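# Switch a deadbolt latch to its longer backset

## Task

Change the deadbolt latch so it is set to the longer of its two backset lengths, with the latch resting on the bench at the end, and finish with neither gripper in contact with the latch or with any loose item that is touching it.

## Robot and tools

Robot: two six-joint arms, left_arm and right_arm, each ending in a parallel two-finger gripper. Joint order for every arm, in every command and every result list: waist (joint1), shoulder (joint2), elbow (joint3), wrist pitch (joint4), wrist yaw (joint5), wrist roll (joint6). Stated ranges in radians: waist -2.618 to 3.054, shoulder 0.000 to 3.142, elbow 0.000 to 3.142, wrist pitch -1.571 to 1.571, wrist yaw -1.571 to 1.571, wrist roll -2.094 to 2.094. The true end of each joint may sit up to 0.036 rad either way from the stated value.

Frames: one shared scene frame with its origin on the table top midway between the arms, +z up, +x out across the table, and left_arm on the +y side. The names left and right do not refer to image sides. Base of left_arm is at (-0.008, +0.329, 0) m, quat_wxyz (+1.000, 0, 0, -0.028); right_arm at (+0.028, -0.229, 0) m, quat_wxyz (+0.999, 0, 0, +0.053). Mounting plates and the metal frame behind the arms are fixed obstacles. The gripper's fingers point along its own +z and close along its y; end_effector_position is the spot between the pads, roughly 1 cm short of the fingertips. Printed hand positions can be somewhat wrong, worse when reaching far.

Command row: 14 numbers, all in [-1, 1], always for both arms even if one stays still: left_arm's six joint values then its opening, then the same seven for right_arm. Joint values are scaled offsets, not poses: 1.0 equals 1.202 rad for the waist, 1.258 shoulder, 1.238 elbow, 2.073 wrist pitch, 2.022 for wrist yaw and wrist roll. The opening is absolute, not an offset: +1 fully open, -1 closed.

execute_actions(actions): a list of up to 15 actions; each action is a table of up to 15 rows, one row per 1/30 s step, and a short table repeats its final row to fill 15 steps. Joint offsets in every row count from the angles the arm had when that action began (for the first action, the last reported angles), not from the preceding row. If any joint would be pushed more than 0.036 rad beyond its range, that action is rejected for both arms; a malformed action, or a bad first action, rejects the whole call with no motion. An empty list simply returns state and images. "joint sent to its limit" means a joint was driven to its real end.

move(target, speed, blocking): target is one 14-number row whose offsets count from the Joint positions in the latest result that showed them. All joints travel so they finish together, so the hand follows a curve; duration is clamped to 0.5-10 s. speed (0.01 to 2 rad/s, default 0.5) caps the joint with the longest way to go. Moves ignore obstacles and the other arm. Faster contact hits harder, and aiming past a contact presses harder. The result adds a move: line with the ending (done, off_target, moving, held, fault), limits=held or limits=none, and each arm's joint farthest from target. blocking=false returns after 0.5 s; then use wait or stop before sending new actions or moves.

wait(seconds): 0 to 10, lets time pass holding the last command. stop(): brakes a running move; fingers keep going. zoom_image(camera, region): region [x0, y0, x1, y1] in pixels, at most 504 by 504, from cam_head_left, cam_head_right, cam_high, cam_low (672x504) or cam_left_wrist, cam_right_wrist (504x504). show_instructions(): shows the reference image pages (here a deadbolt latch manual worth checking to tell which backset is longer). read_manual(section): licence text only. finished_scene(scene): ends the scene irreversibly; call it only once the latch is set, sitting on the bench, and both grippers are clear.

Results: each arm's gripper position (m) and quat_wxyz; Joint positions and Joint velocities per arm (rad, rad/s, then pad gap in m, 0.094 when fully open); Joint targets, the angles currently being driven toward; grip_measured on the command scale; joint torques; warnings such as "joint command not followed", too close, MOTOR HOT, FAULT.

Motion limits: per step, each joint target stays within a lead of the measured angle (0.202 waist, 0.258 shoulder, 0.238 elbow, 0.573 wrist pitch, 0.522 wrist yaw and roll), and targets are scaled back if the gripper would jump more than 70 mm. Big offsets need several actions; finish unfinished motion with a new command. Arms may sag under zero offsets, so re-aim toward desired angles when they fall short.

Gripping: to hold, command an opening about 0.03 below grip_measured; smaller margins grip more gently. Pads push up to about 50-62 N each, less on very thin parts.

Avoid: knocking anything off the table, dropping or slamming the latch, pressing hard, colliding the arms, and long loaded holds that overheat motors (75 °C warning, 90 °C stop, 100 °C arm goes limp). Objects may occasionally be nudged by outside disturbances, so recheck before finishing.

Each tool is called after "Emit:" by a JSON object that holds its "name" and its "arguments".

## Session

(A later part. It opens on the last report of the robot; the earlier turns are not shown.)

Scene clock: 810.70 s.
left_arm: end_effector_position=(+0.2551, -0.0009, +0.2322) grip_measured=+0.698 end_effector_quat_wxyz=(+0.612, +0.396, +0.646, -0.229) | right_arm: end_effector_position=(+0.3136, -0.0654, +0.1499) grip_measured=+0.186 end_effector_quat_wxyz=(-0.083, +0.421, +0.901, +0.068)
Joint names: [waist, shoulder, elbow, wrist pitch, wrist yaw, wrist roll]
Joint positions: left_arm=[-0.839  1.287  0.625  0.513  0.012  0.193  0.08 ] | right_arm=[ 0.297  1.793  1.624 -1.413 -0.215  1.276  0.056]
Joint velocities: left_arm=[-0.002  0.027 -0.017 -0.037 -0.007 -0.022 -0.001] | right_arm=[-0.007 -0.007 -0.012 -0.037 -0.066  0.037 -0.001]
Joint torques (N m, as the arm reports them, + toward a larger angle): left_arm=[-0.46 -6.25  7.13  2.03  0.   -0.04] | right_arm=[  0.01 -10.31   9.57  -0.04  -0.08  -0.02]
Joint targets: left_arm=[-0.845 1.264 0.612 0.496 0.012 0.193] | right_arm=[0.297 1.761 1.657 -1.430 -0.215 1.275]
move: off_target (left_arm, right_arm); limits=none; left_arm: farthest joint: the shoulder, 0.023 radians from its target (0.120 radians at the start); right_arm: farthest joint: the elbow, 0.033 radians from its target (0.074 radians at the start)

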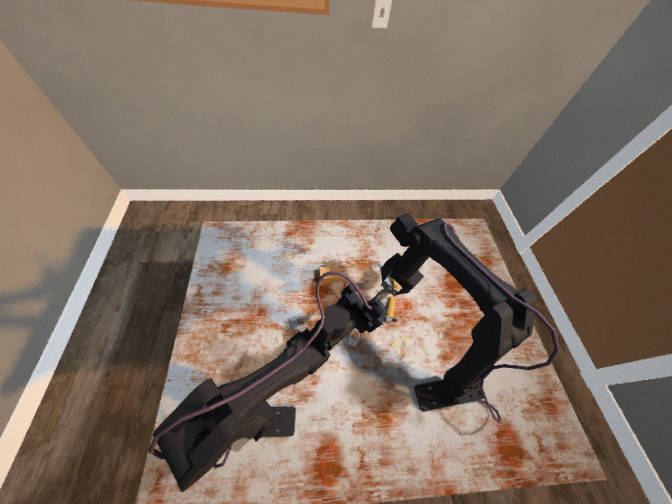

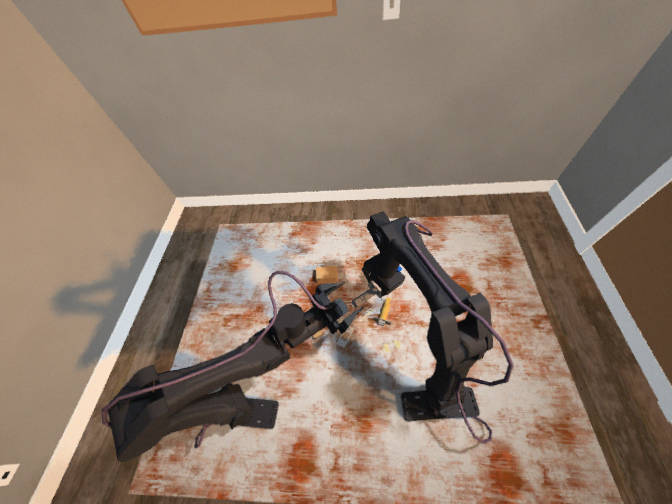

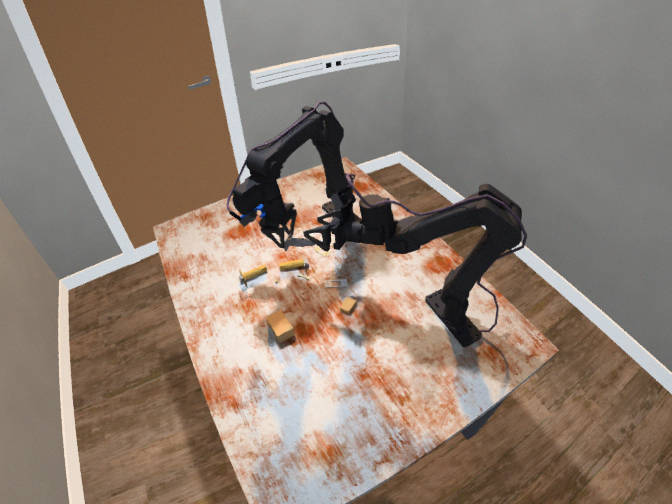

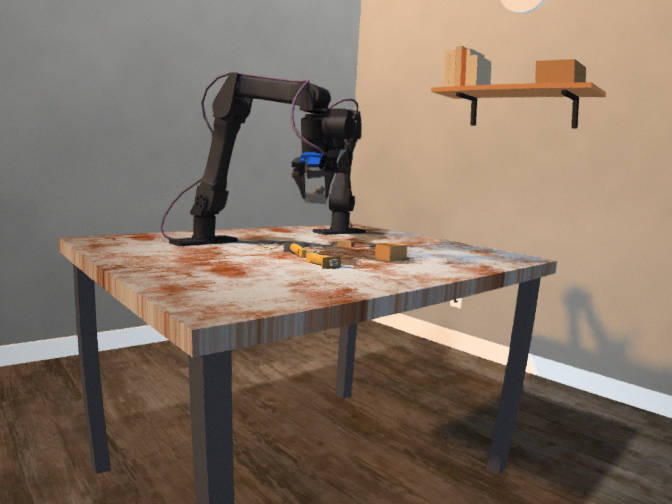

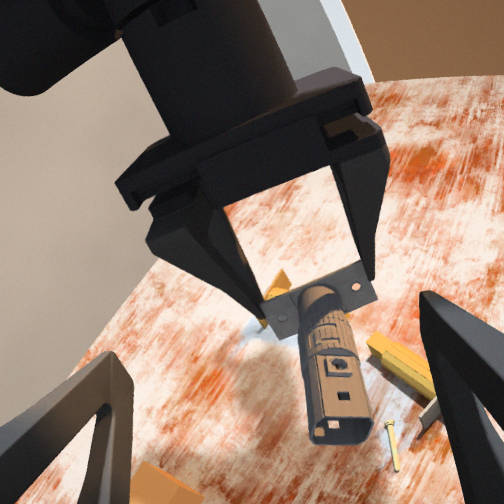

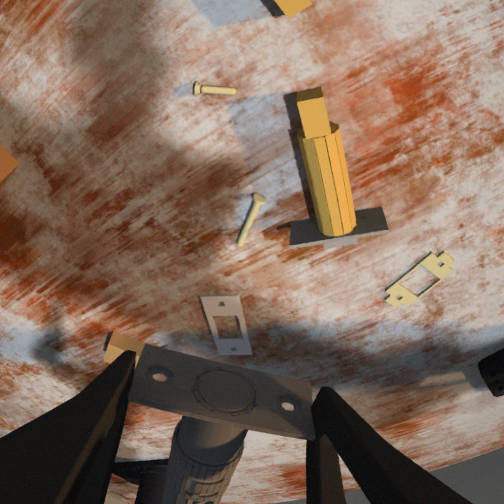

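Emit:
{"name": "move", "arguments": {"target": [0.012,0.115,-0.065,0.092,0,0,0.6,0,0,0.025,0,0,0,0.08], "speed": 0.3}}

Scene clock: 831.43 s.
left_arm: end_effector_position=(+0.2629, -0.0056, +0.1914) grip_measured=+0.602 end_effector_quat_wxyz=(+0.607, +0.396, +0.652, -0.225) | right_arm: end_effector_position=(+0.3135, -0.0654, +0.1499) grip_measured=+0.186 end_effector_quat_wxyz=(-0.084, +0.421, +0.901, +0.068)
Joint names: [waist, shoulder, elbow, wrist pitch, wrist yaw, wrist roll]
Joint positions: left_arm=[-0.831  1.422  0.556  0.703  0.012  0.193  0.075] | right_arm=[ 0.297  1.793  1.624 -1.413 -0.215  1.276  0.056]
Joint velocities: left_arm=[ 0.017 -0.002 -0.002 -0.037 -0.007 -0.037  0.   ] | right_arm=[ 0.002 -0.002 -0.017  0.037 -0.022  0.037 -0.001]
Joint torques (N m, as the arm reports them, + toward a larger angle): left_arm=[ 0.5  -4.42  6.54  2.2  -0.01 -0.04] | right_arm=[-0.17 -8.11  9.66  0.15 -0.1   0.05]
Joint targets: left_arm=[-0.824 1.431 0.545 0.704 0.012 0.193] | right_arm=[0.297 1.793 1.655 -1.413 -0.215 1.276]
move: off_target (right_arm); limits=none; left_arm: farthest joint: the elbow, 0.012 radians from its target (0.081 radians at the start); right_arm: farthest joint: the elbow, 0.031 radians from its target (0.031 radians at the start)

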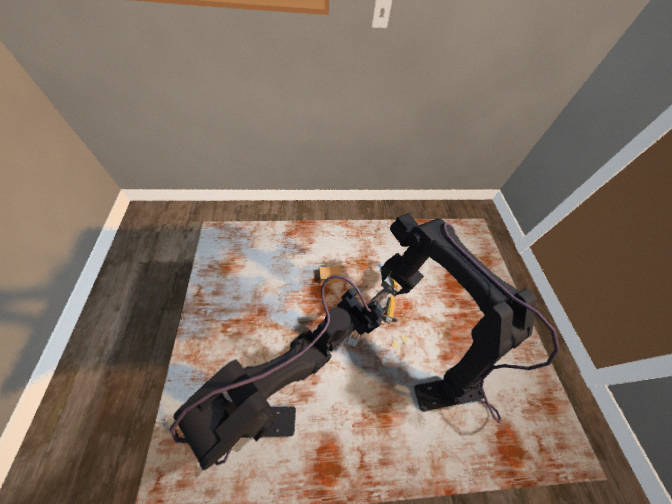

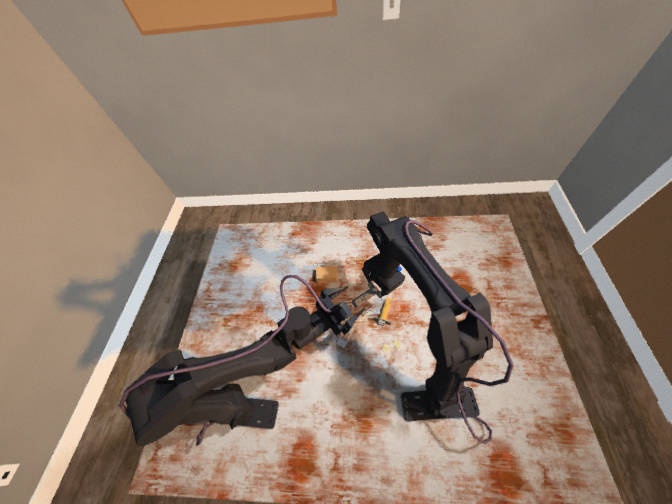

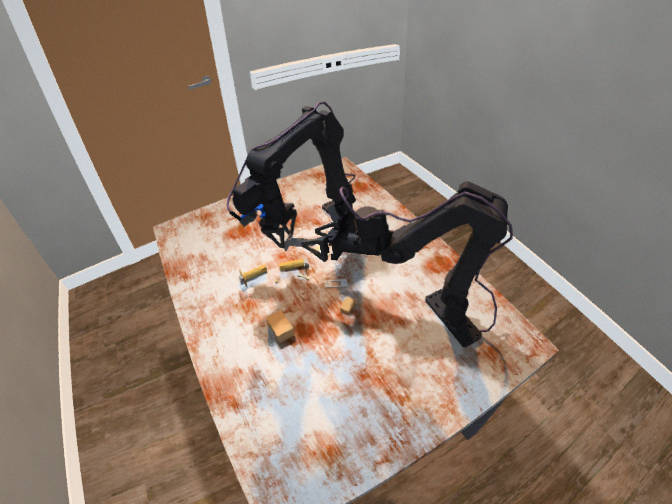

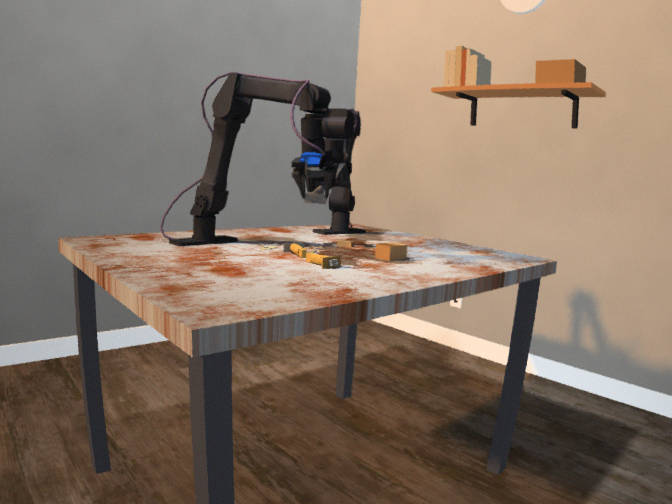

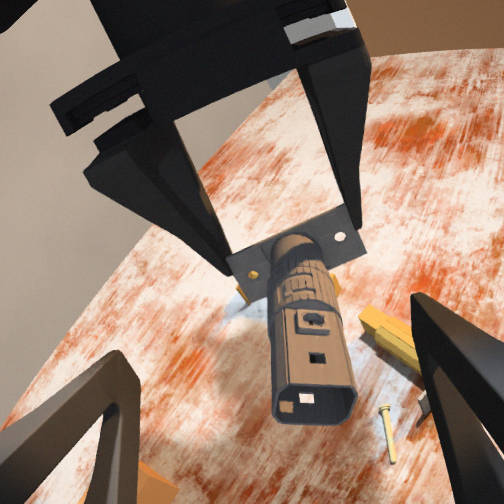

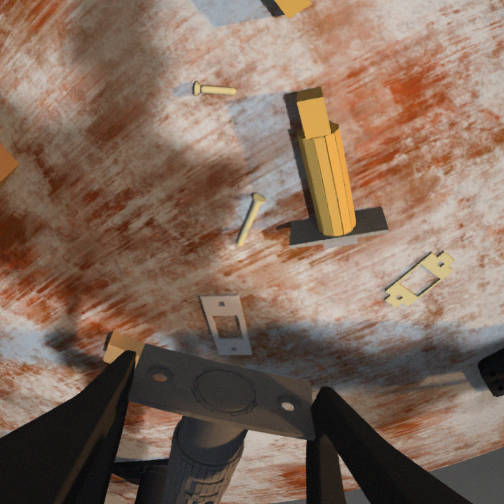

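Emit:
{"name": "move", "arguments": {"target": [-0.025,0.05,-0.055,0.065,0,0,0.6,0,0,0.025,0,0,0,0.08], "speed": 0.2}}

Scene clock: 846.37 s.
left_arm: end_effector_position=(+0.2536, -0.0100, +0.1789) grip_measured=+0.602 end_effector_quat_wxyz=(+0.614, +0.399, +0.640, -0.235) | right_arm: end_effector_position=(+0.3135, -0.0654, +0.1499) grip_measured=+0.186 end_effector_quat_wxyz=(-0.084, +0.421, +0.901, +0.068)
Joint names: [waist, shoulder, elbow, wrist pitch, wrist yaw, wrist roll]
Joint positions: left_arm=[-0.855  1.474  0.502  0.836  0.012  0.193  0.075] | right_arm=[ 0.297  1.793  1.624 -1.413 -0.215  1.276  0.056]
Joint velocities: left_arm=[ 0.017 -0.012  0.002  0.022 -0.037 -0.007 -0.001] | right_arm=[ 0.017 -0.017  0.007 -0.022  0.007 -0.081  0.   ]
Joint torques (N m, as the arm reports them, + toward a larger angle): left_arm=[-0.56 -4.32  6.    2.22 -0.01 -0.04] | right_arm=[ 0.06 -8.26  9.58  0.08 -0.12  0.01]
Joint targets: left_arm=[-0.862 1.485 0.488 0.837 0.012 0.193] | right_arm=[0.297 1.793 1.655 -1.413 -0.215 1.276]
move: off_target (right_arm); limits=none; left_arm: farthest joint: the elbow, 0.014 radians from its target (0.068 radians at the start); right_arm: farthest joint: the elbow, 0.031 radians from its target (0.031 radians at the start)

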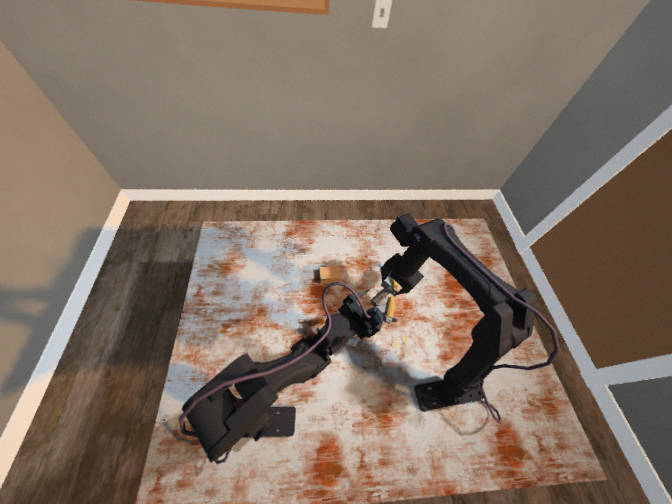

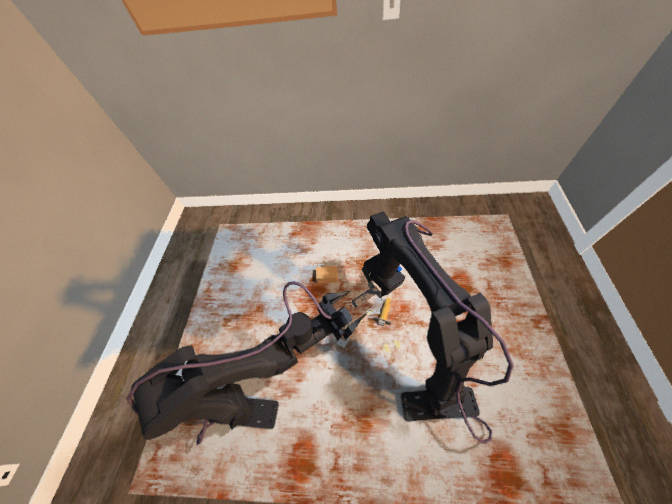

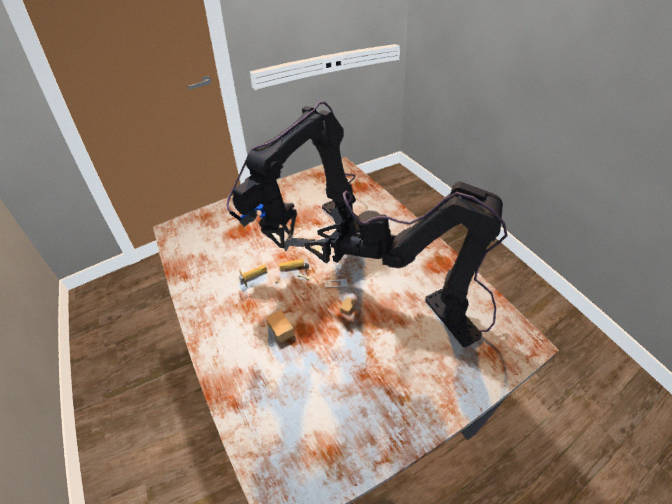

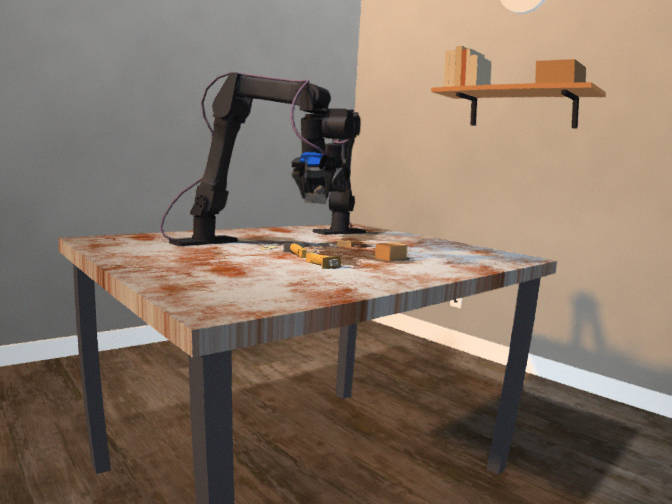

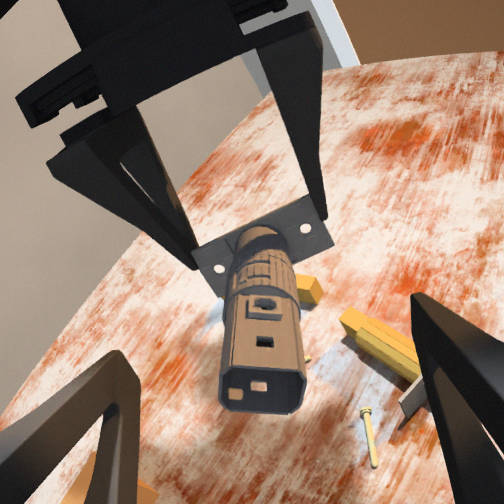

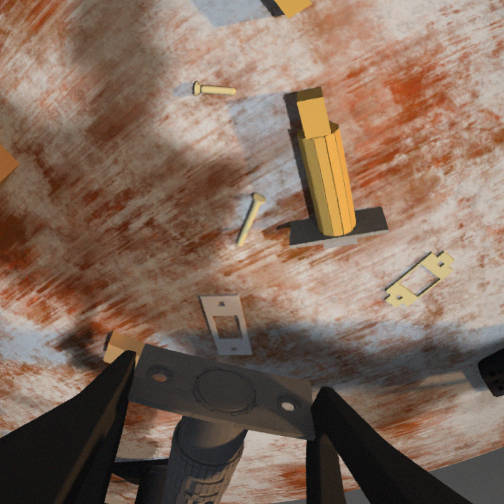

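Emit:
{"name": "move", "arguments": {"target": [0,0.1,0.065,0.028,0,0.135,0.6,0,0,0.025,0,0,0,0.08], "speed": 0.2}}

Scene clock: 854.43 s.
left_arm: end_effector_position=(+0.2658, -0.0258, +0.1696) grip_measured=+0.602 end_effector_quat_wxyz=(+0.639, +0.480, +0.581, -0.152) | right_arm: end_effector_position=(+0.3135, -0.0654, +0.1499) grip_measured=+0.186 end_effector_quat_wxyz=(-0.084, +0.421, +0.901, +0.068)
Joint names: [waist, shoulder, elbow, wrist pitch, wrist yaw, wrist roll]
Joint positions: left_arm=[-0.855  1.587  0.558  0.893  0.012  0.458  0.075] | right_arm=[ 0.297  1.793  1.624 -1.413 -0.215  1.276  0.056]
Joint velocities: left_arm=[-0.017 -0.017 -0.017  0.081  0.022 -0.022 -0.   ] | right_arm=[-0.007  0.017  0.007 -0.022  0.037 -0.066 -0.   ]
Joint torques (N m, as the arm reports them, + toward a larger angle): left_arm=[ 0.02 -5.17  8.9   2.18 -0.01  0.03] | right_arm=[ 0.1  -8.14  9.38  0.04 -0.08 -0.02]
Joint targets: left_arm=[-0.855 1.600 0.582 0.894 0.012 0.466] | right_arm=[0.297 1.793 1.655 -1.413 -0.215 1.276]
move: off_target (left_arm, right_arm); limits=none; left_arm: farthest joint: the elbow, 0.025 radians from its target (0.081 radians at the start); right_arm: farthest joint: the elbow, 0.031 radians from its target (0.031 radians at the start)

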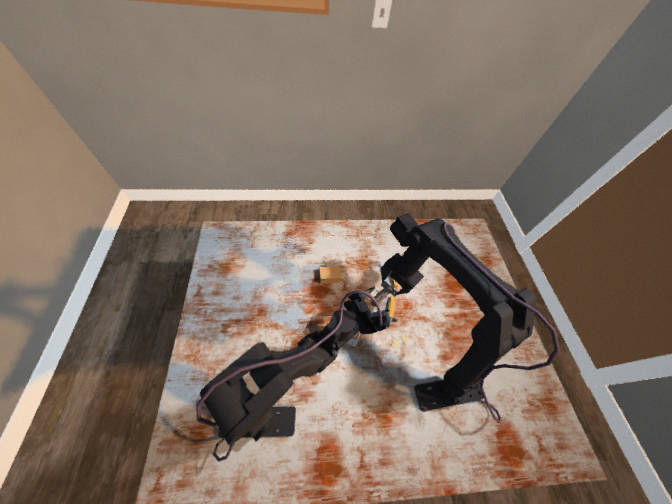

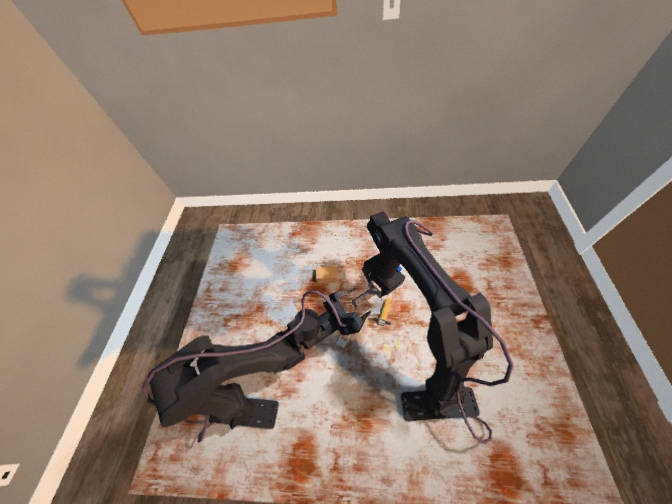

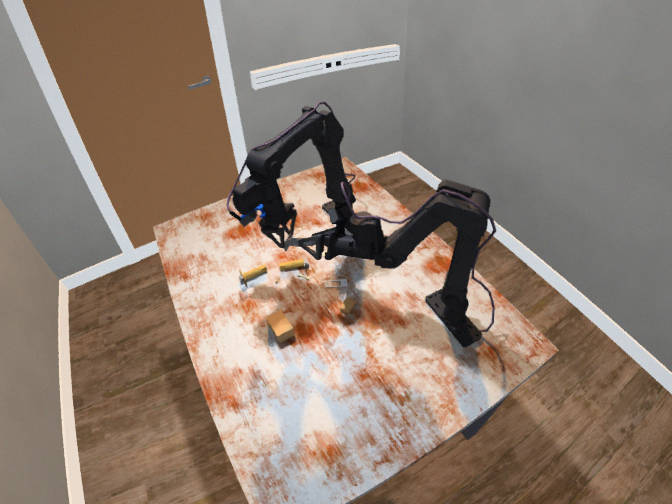

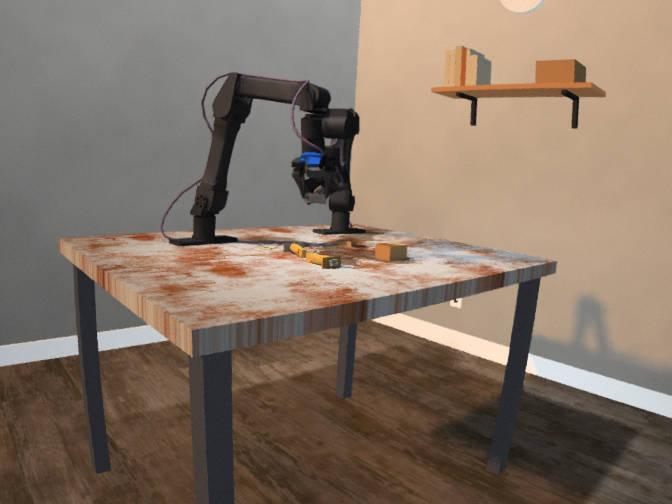

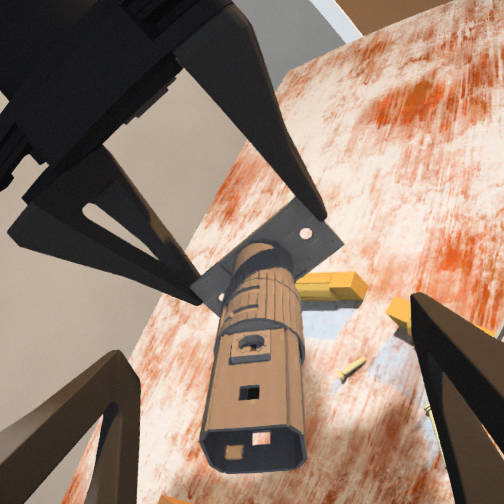

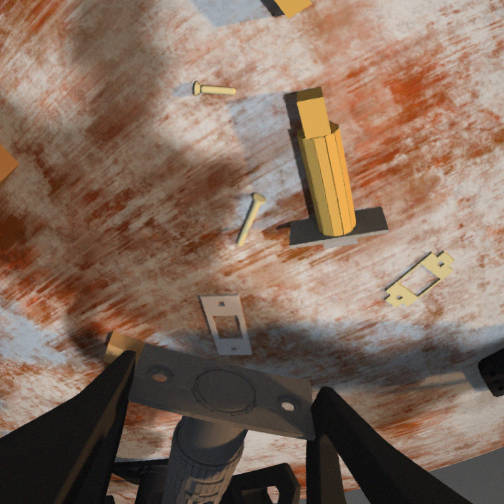

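Emit:
{"name": "move", "arguments": {"target": [-0.012,0.085,0.075,0.02,0,0.03,0.3,0,0,0.025,0,0,0,0.08], "speed": 0.15}}

Scene clock: 862.43 s.
left_arm: end_effector_position=(+0.2759, -0.0441, +0.1668) grip_measured=+0.302 end_effector_quat_wxyz=(+0.648, +0.494, +0.563, -0.138) | right_arm: end_effector_position=(+0.3135, -0.0654, +0.1499) grip_measured=+0.186 end_effector_quat_wxyz=(-0.084, +0.421, +0.901, +0.068)
Joint names: [waist, shoulder, elbow, wrist pitch, wrist yaw, wrist roll]
Joint positions: left_arm=[-0.862  1.682  0.626  0.933  0.012  0.511  0.061] | right_arm=[ 0.297  1.793  1.624 -1.413 -0.215  1.276  0.056]
Joint velocities: left_arm=[ 0.002  0.007  0.012 -0.022  0.007 -0.022  0.001] | right_arm=[-0.007 -0.007  0.012  0.007 -0.066  0.051 -0.001]
Joint torques (N m, as the arm reports them, + toward a larger angle): left_arm=[-0.57 -6.08  8.76  2.17  0.    0.  ] | right_arm=[-0.02 -8.15  9.47  0.1  -0.11  0.02]
Joint targets: left_arm=[-0.869 1.694 0.650 0.934 0.012 0.519] | right_arm=[0.297 1.793 1.655 -1.413 -0.215 1.276]
move: off_target (left_arm, right_arm); limits=none; left_arm: farthest joint: the elbow, 0.025 radians from its target (0.093 radians at the start); right_arm: farthest joint: the elbow, 0.031 radians from its target (0.031 radians at the start)

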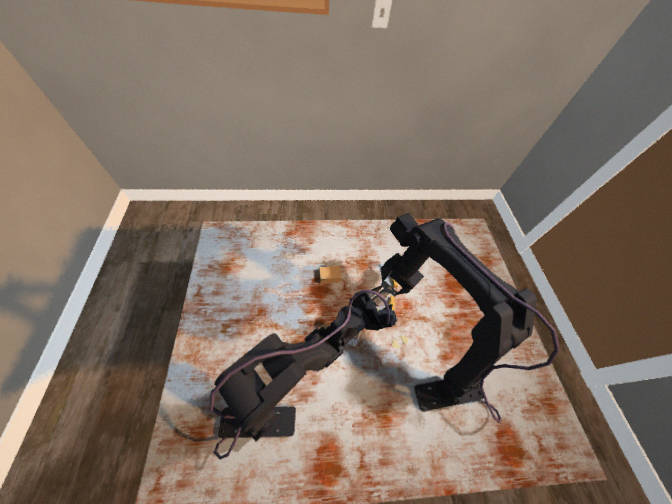

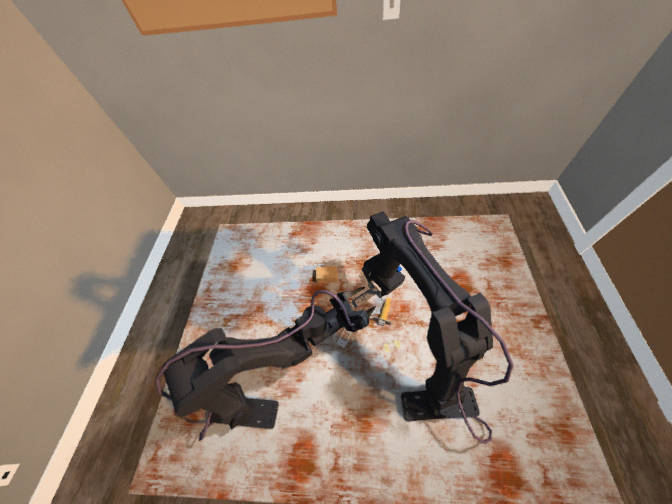

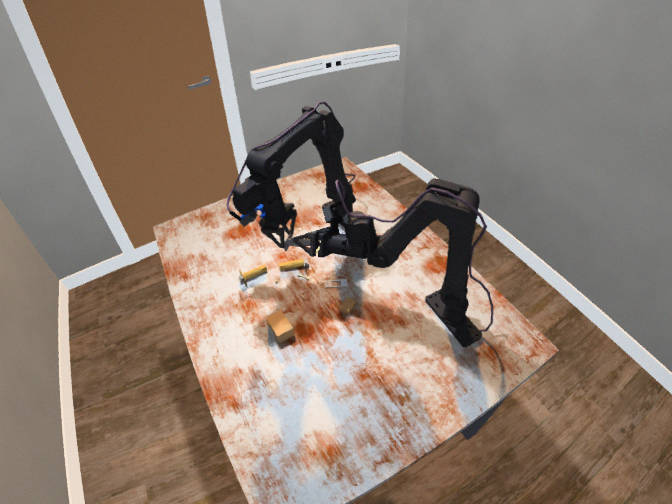

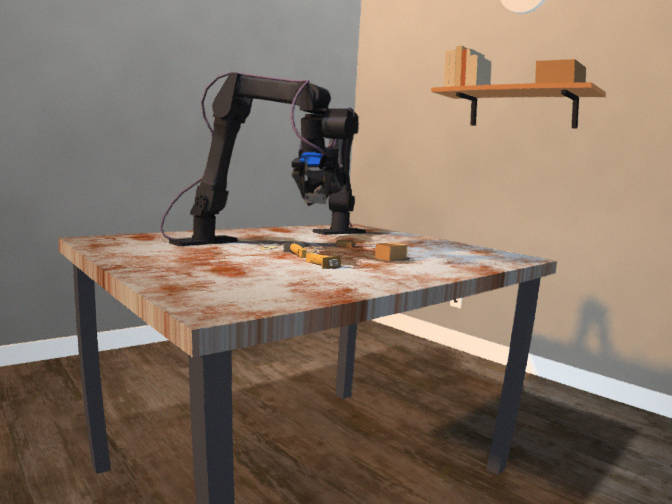

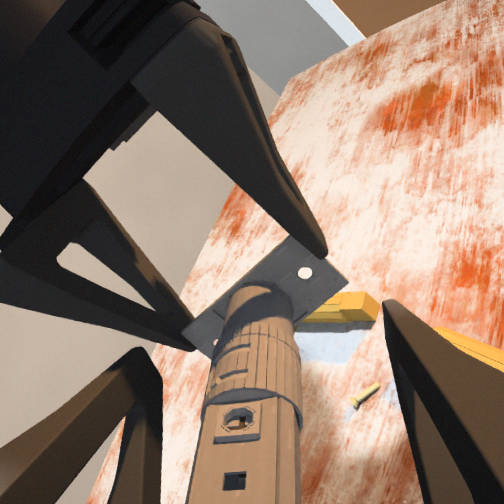

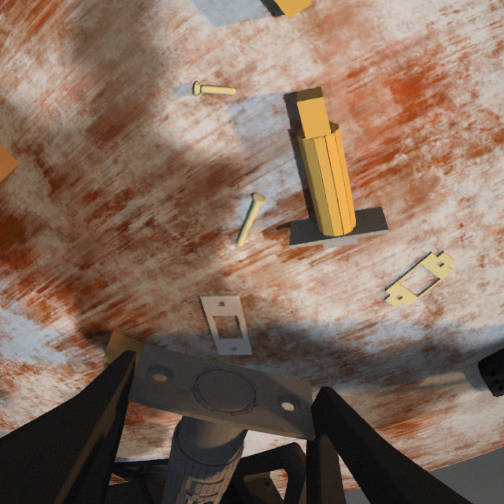

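Emit:
{"name": "move", "arguments": {"target": [0,-0.005,-0.045,0.03,0,0,0.3,0,0,0.025,0,0,0,0.08], "speed": 0.1}}

Scene clock: 873.50 s.
left_arm: end_effector_position=(+0.2716, -0.0384, +0.1646) grip_measured=+0.302 end_effector_quat_wxyz=(+0.655, +0.490, +0.558, -0.139) | right_arm: end_effector_position=(+0.3135, -0.0654, +0.1499) grip_measured=+0.186 end_effector_quat_wxyz=(-0.084, +0.421, +0.901, +0.068)
Joint names: [waist, shoulder, elbow, wrist pitch, wrist yaw, wrist roll]
Joint positions: left_arm=[-0.862  1.682  0.585  0.993  0.012  0.512  0.061] | right_arm=[ 0.297  1.793  1.624 -1.413 -0.215  1.276  0.056]
Joint velocities: left_arm=[ 0.002 -0.012  0.002 -0.037  0.007 -0.022 -0.001] | right_arm=[-0.002 -0.017  0.012 -0.037  0.022 -0.022  0.   ]
Joint torques (N m, as the arm reports them, + toward a larger angle): left_arm=[-0.02 -7.4   5.37  2.15 -0.01 -0.05] | right_arm=[ 0.09 -8.11  9.36  0.11 -0.12  0.03]
Joint targets: left_arm=[-0.862 1.676 0.570 0.995 0.012 0.511] | right_arm=[0.297 1.793 1.655 -1.413 -0.215 1.276]
move: off_target (right_arm); limits=none; left_arm: farthest joint: the elbow, 0.015 radians from its target (0.056 radians at the start); right_arm: farthest joint: the elbow, 0.031 radians from its target (0.031 radians at the start)

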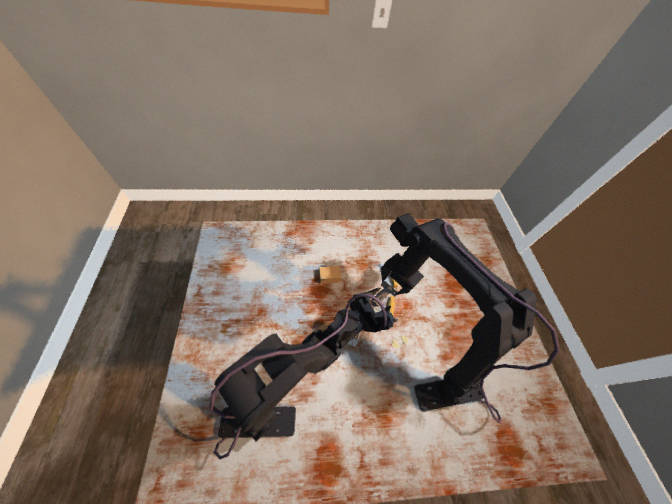

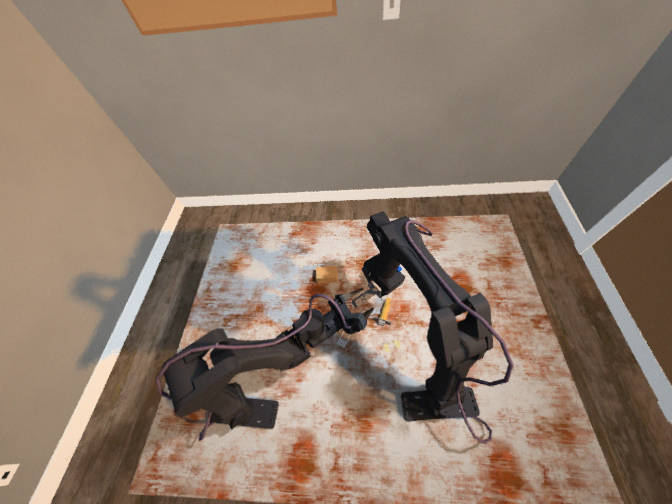

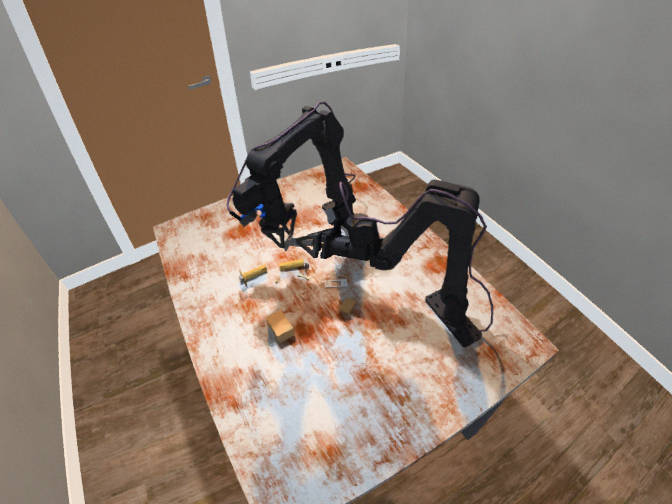

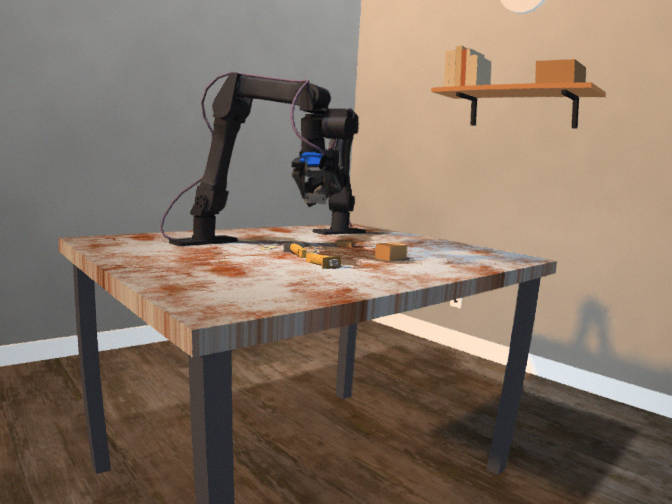

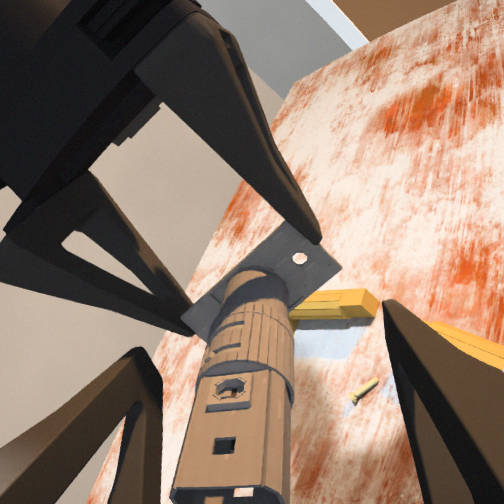

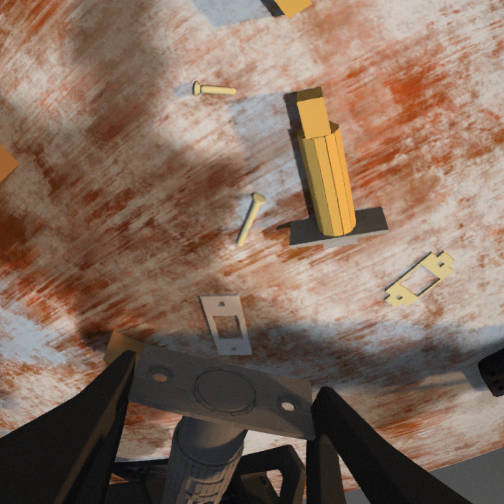

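Emit:
{"name": "move", "arguments": {"target": [0.015,0,0.04,-0.06,0,0,0.4,0,0,0.025,0,0,0,0.08], "speed": 0.1}}

Scene clock: 882.50 s.
left_arm: end_effector_position=(+0.2766, -0.0368, +0.1488) grip_measured=+0.398 end_effector_quat_wxyz=(+0.625, +0.504, +0.581, -0.130) | right_arm: end_effector_position=(+0.3135, -0.0654, +0.1499) grip_measured=+0.186 end_effector_quat_wxyz=(-0.084, +0.421, +0.901, +0.068)
Joint names: [waist, shoulder, elbow, wrist pitch, wrist yaw, wrist roll]
Joint positions: left_arm=[-0.851  1.682  0.61   0.887  0.012  0.512  0.066] | right_arm=[ 0.297  1.793  1.624 -1.413 -0.215  1.276  0.056]
Joint velocities: left_arm=[ 0.002 -0.007  0.007 -0.125 -0.022 -0.037  0.001] | right_arm=[-0.022 -0.007 -0.002 -0.007 -0.007  0.066 -0.001]
Joint torques (N m, as the arm reports them, + toward a larger angle): left_arm=[ 0.51 -7.    8.71  2.    0.01 -0.04] | right_arm=[ 0.11 -8.21  9.39  0.12 -0.15  0.02]
Joint targets: left_arm=[-0.844 1.682 0.635 0.869 0.012 0.512] | right_arm=[0.297 1.793 1.655 -1.413 -0.215 1.276]
move: off_target (left_arm, right_arm); limits=none; left_arm: farthest joint: the elbow, 0.024 radians from its target (0.049 radians at the start); right_arm: farthest joint: the elbow, 0.031 radians from its target (0.031 radians at the start)

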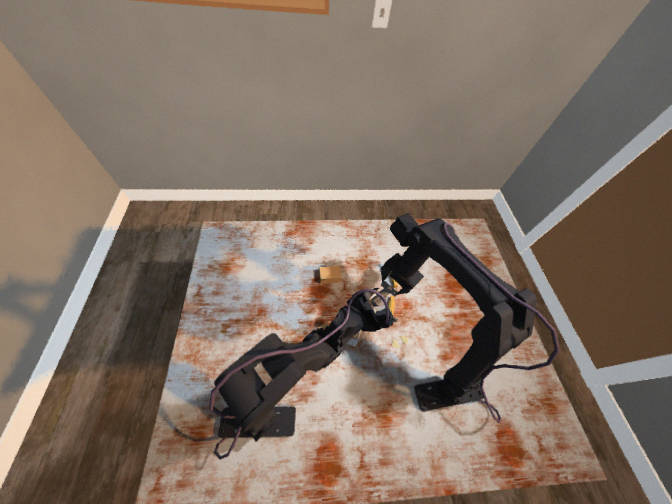

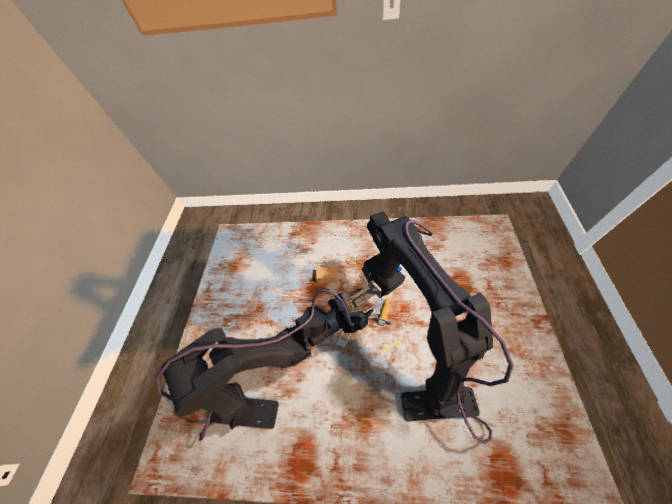

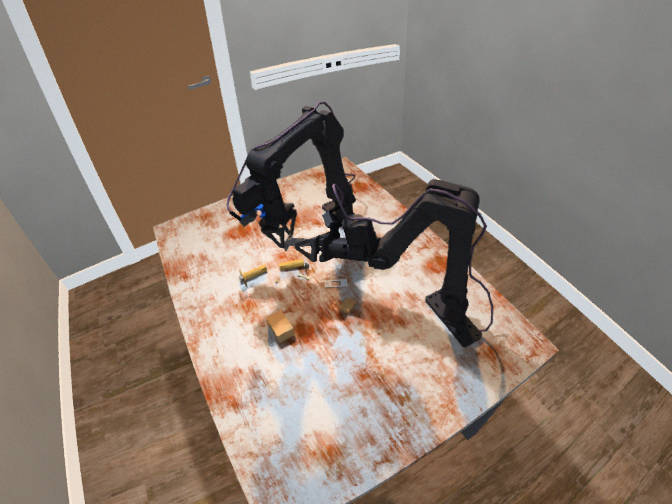

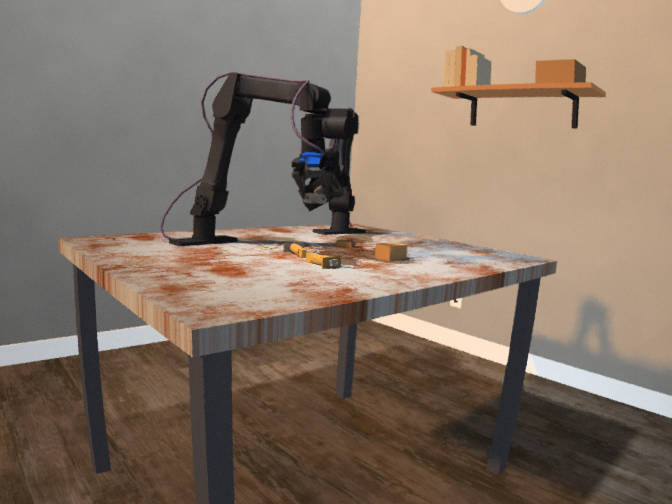

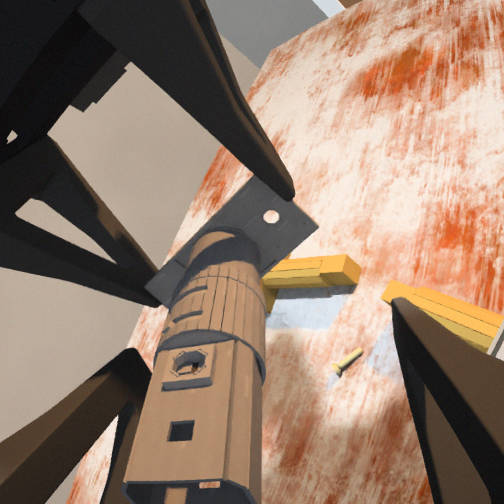

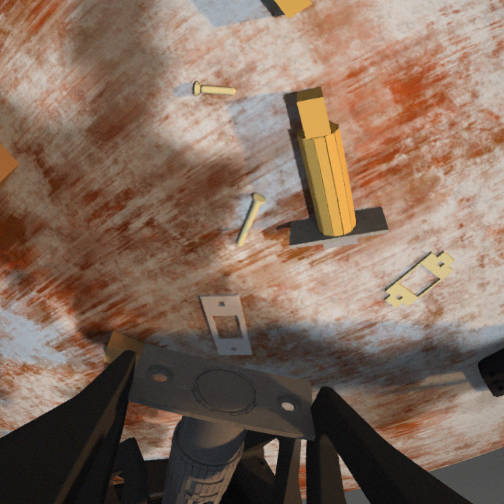

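Emit:
{"name": "move", "arguments": {"target": [0.015,0,0,0,0,0,0.4, 0,0,0.02,0,0,0,0.08], "speed": 0.1}}

Scene clock: 906.43 s.
left_arm: end_effector_position=(+0.2807, -0.0336, +0.1487) grip_measured=+0.398 end_effector_quat_wxyz=(+0.626, +0.501, +0.584, -0.127) | right_arm: end_effector_position=(+0.3135, -0.0654, +0.1499) grip_measured=+0.186 end_effector_quat_wxyz=(-0.084, +0.421, +0.901, +0.068)
Joint names: [waist, shoulder, elbow, wrist pitch, wrist yaw, wrist roll]
Joint positions: left_arm=[-0.84   1.682  0.61   0.887  0.012  0.512  0.066] | right_arm=[ 0.297  1.793  1.624 -1.413 -0.215  1.276  0.056]
Joint velocities: left_arm=[ 0.002  0.007 -0.002  0.095 -0.037 -0.037 -0.   ] | right_arm=[-0.017 -0.012  0.002 -0.007 -0.066  0.051  0.001]
Joint torques (N m, as the arm reports them, + toward a larger angle): left_arm=[ 0.51 -6.98  6.7   2.18 -0.01 -0.04] | right_arm=[ 0.07 -8.16  8.96  0.1  -0.08  0.  ]
Joint targets: left_arm=[-0.833 1.682 0.610 0.887 0.012 0.512] | right_arm=[0.297 1.793 1.649 -1.413 -0.215 1.276]
move: off_target (right_arm); limits=none; left_arm: farthest joint: the waist, 0.007 radians from its target (0.018 radians at the start); right_arm: farthest joint: the elbow, 0.025 radians from its target (0.025 radians at the start)

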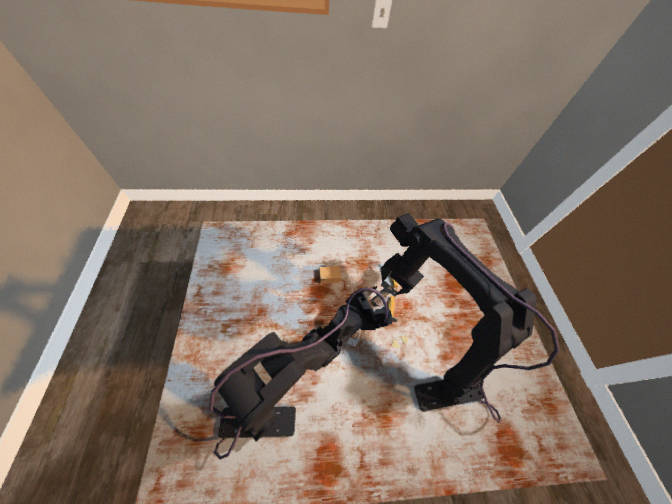

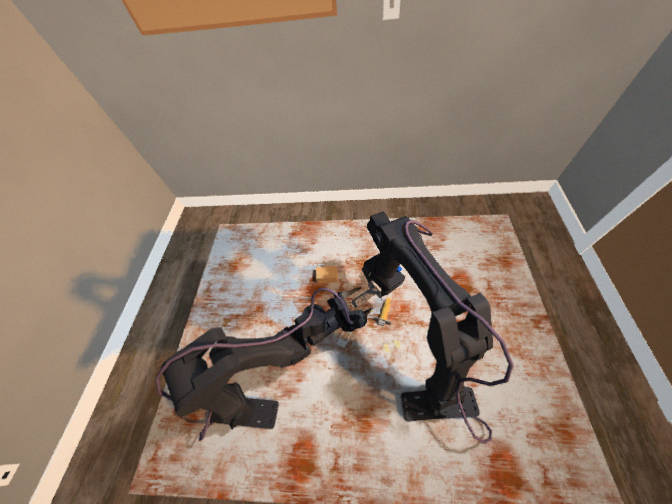

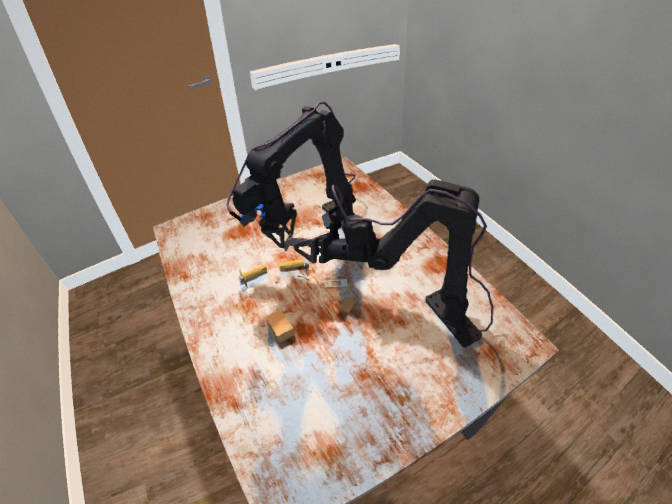

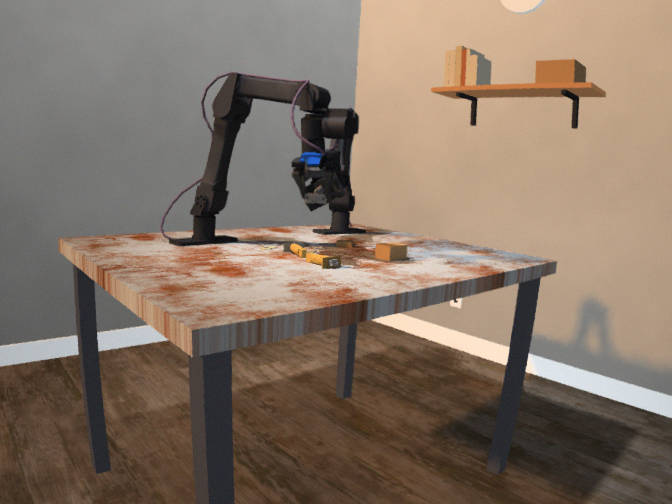

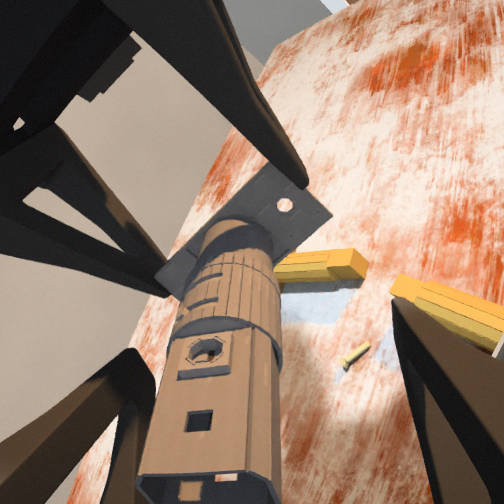

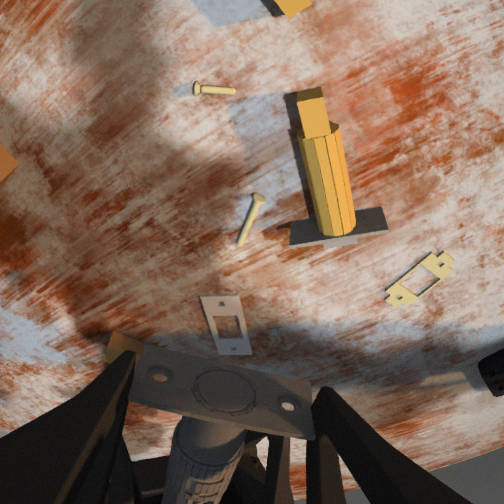

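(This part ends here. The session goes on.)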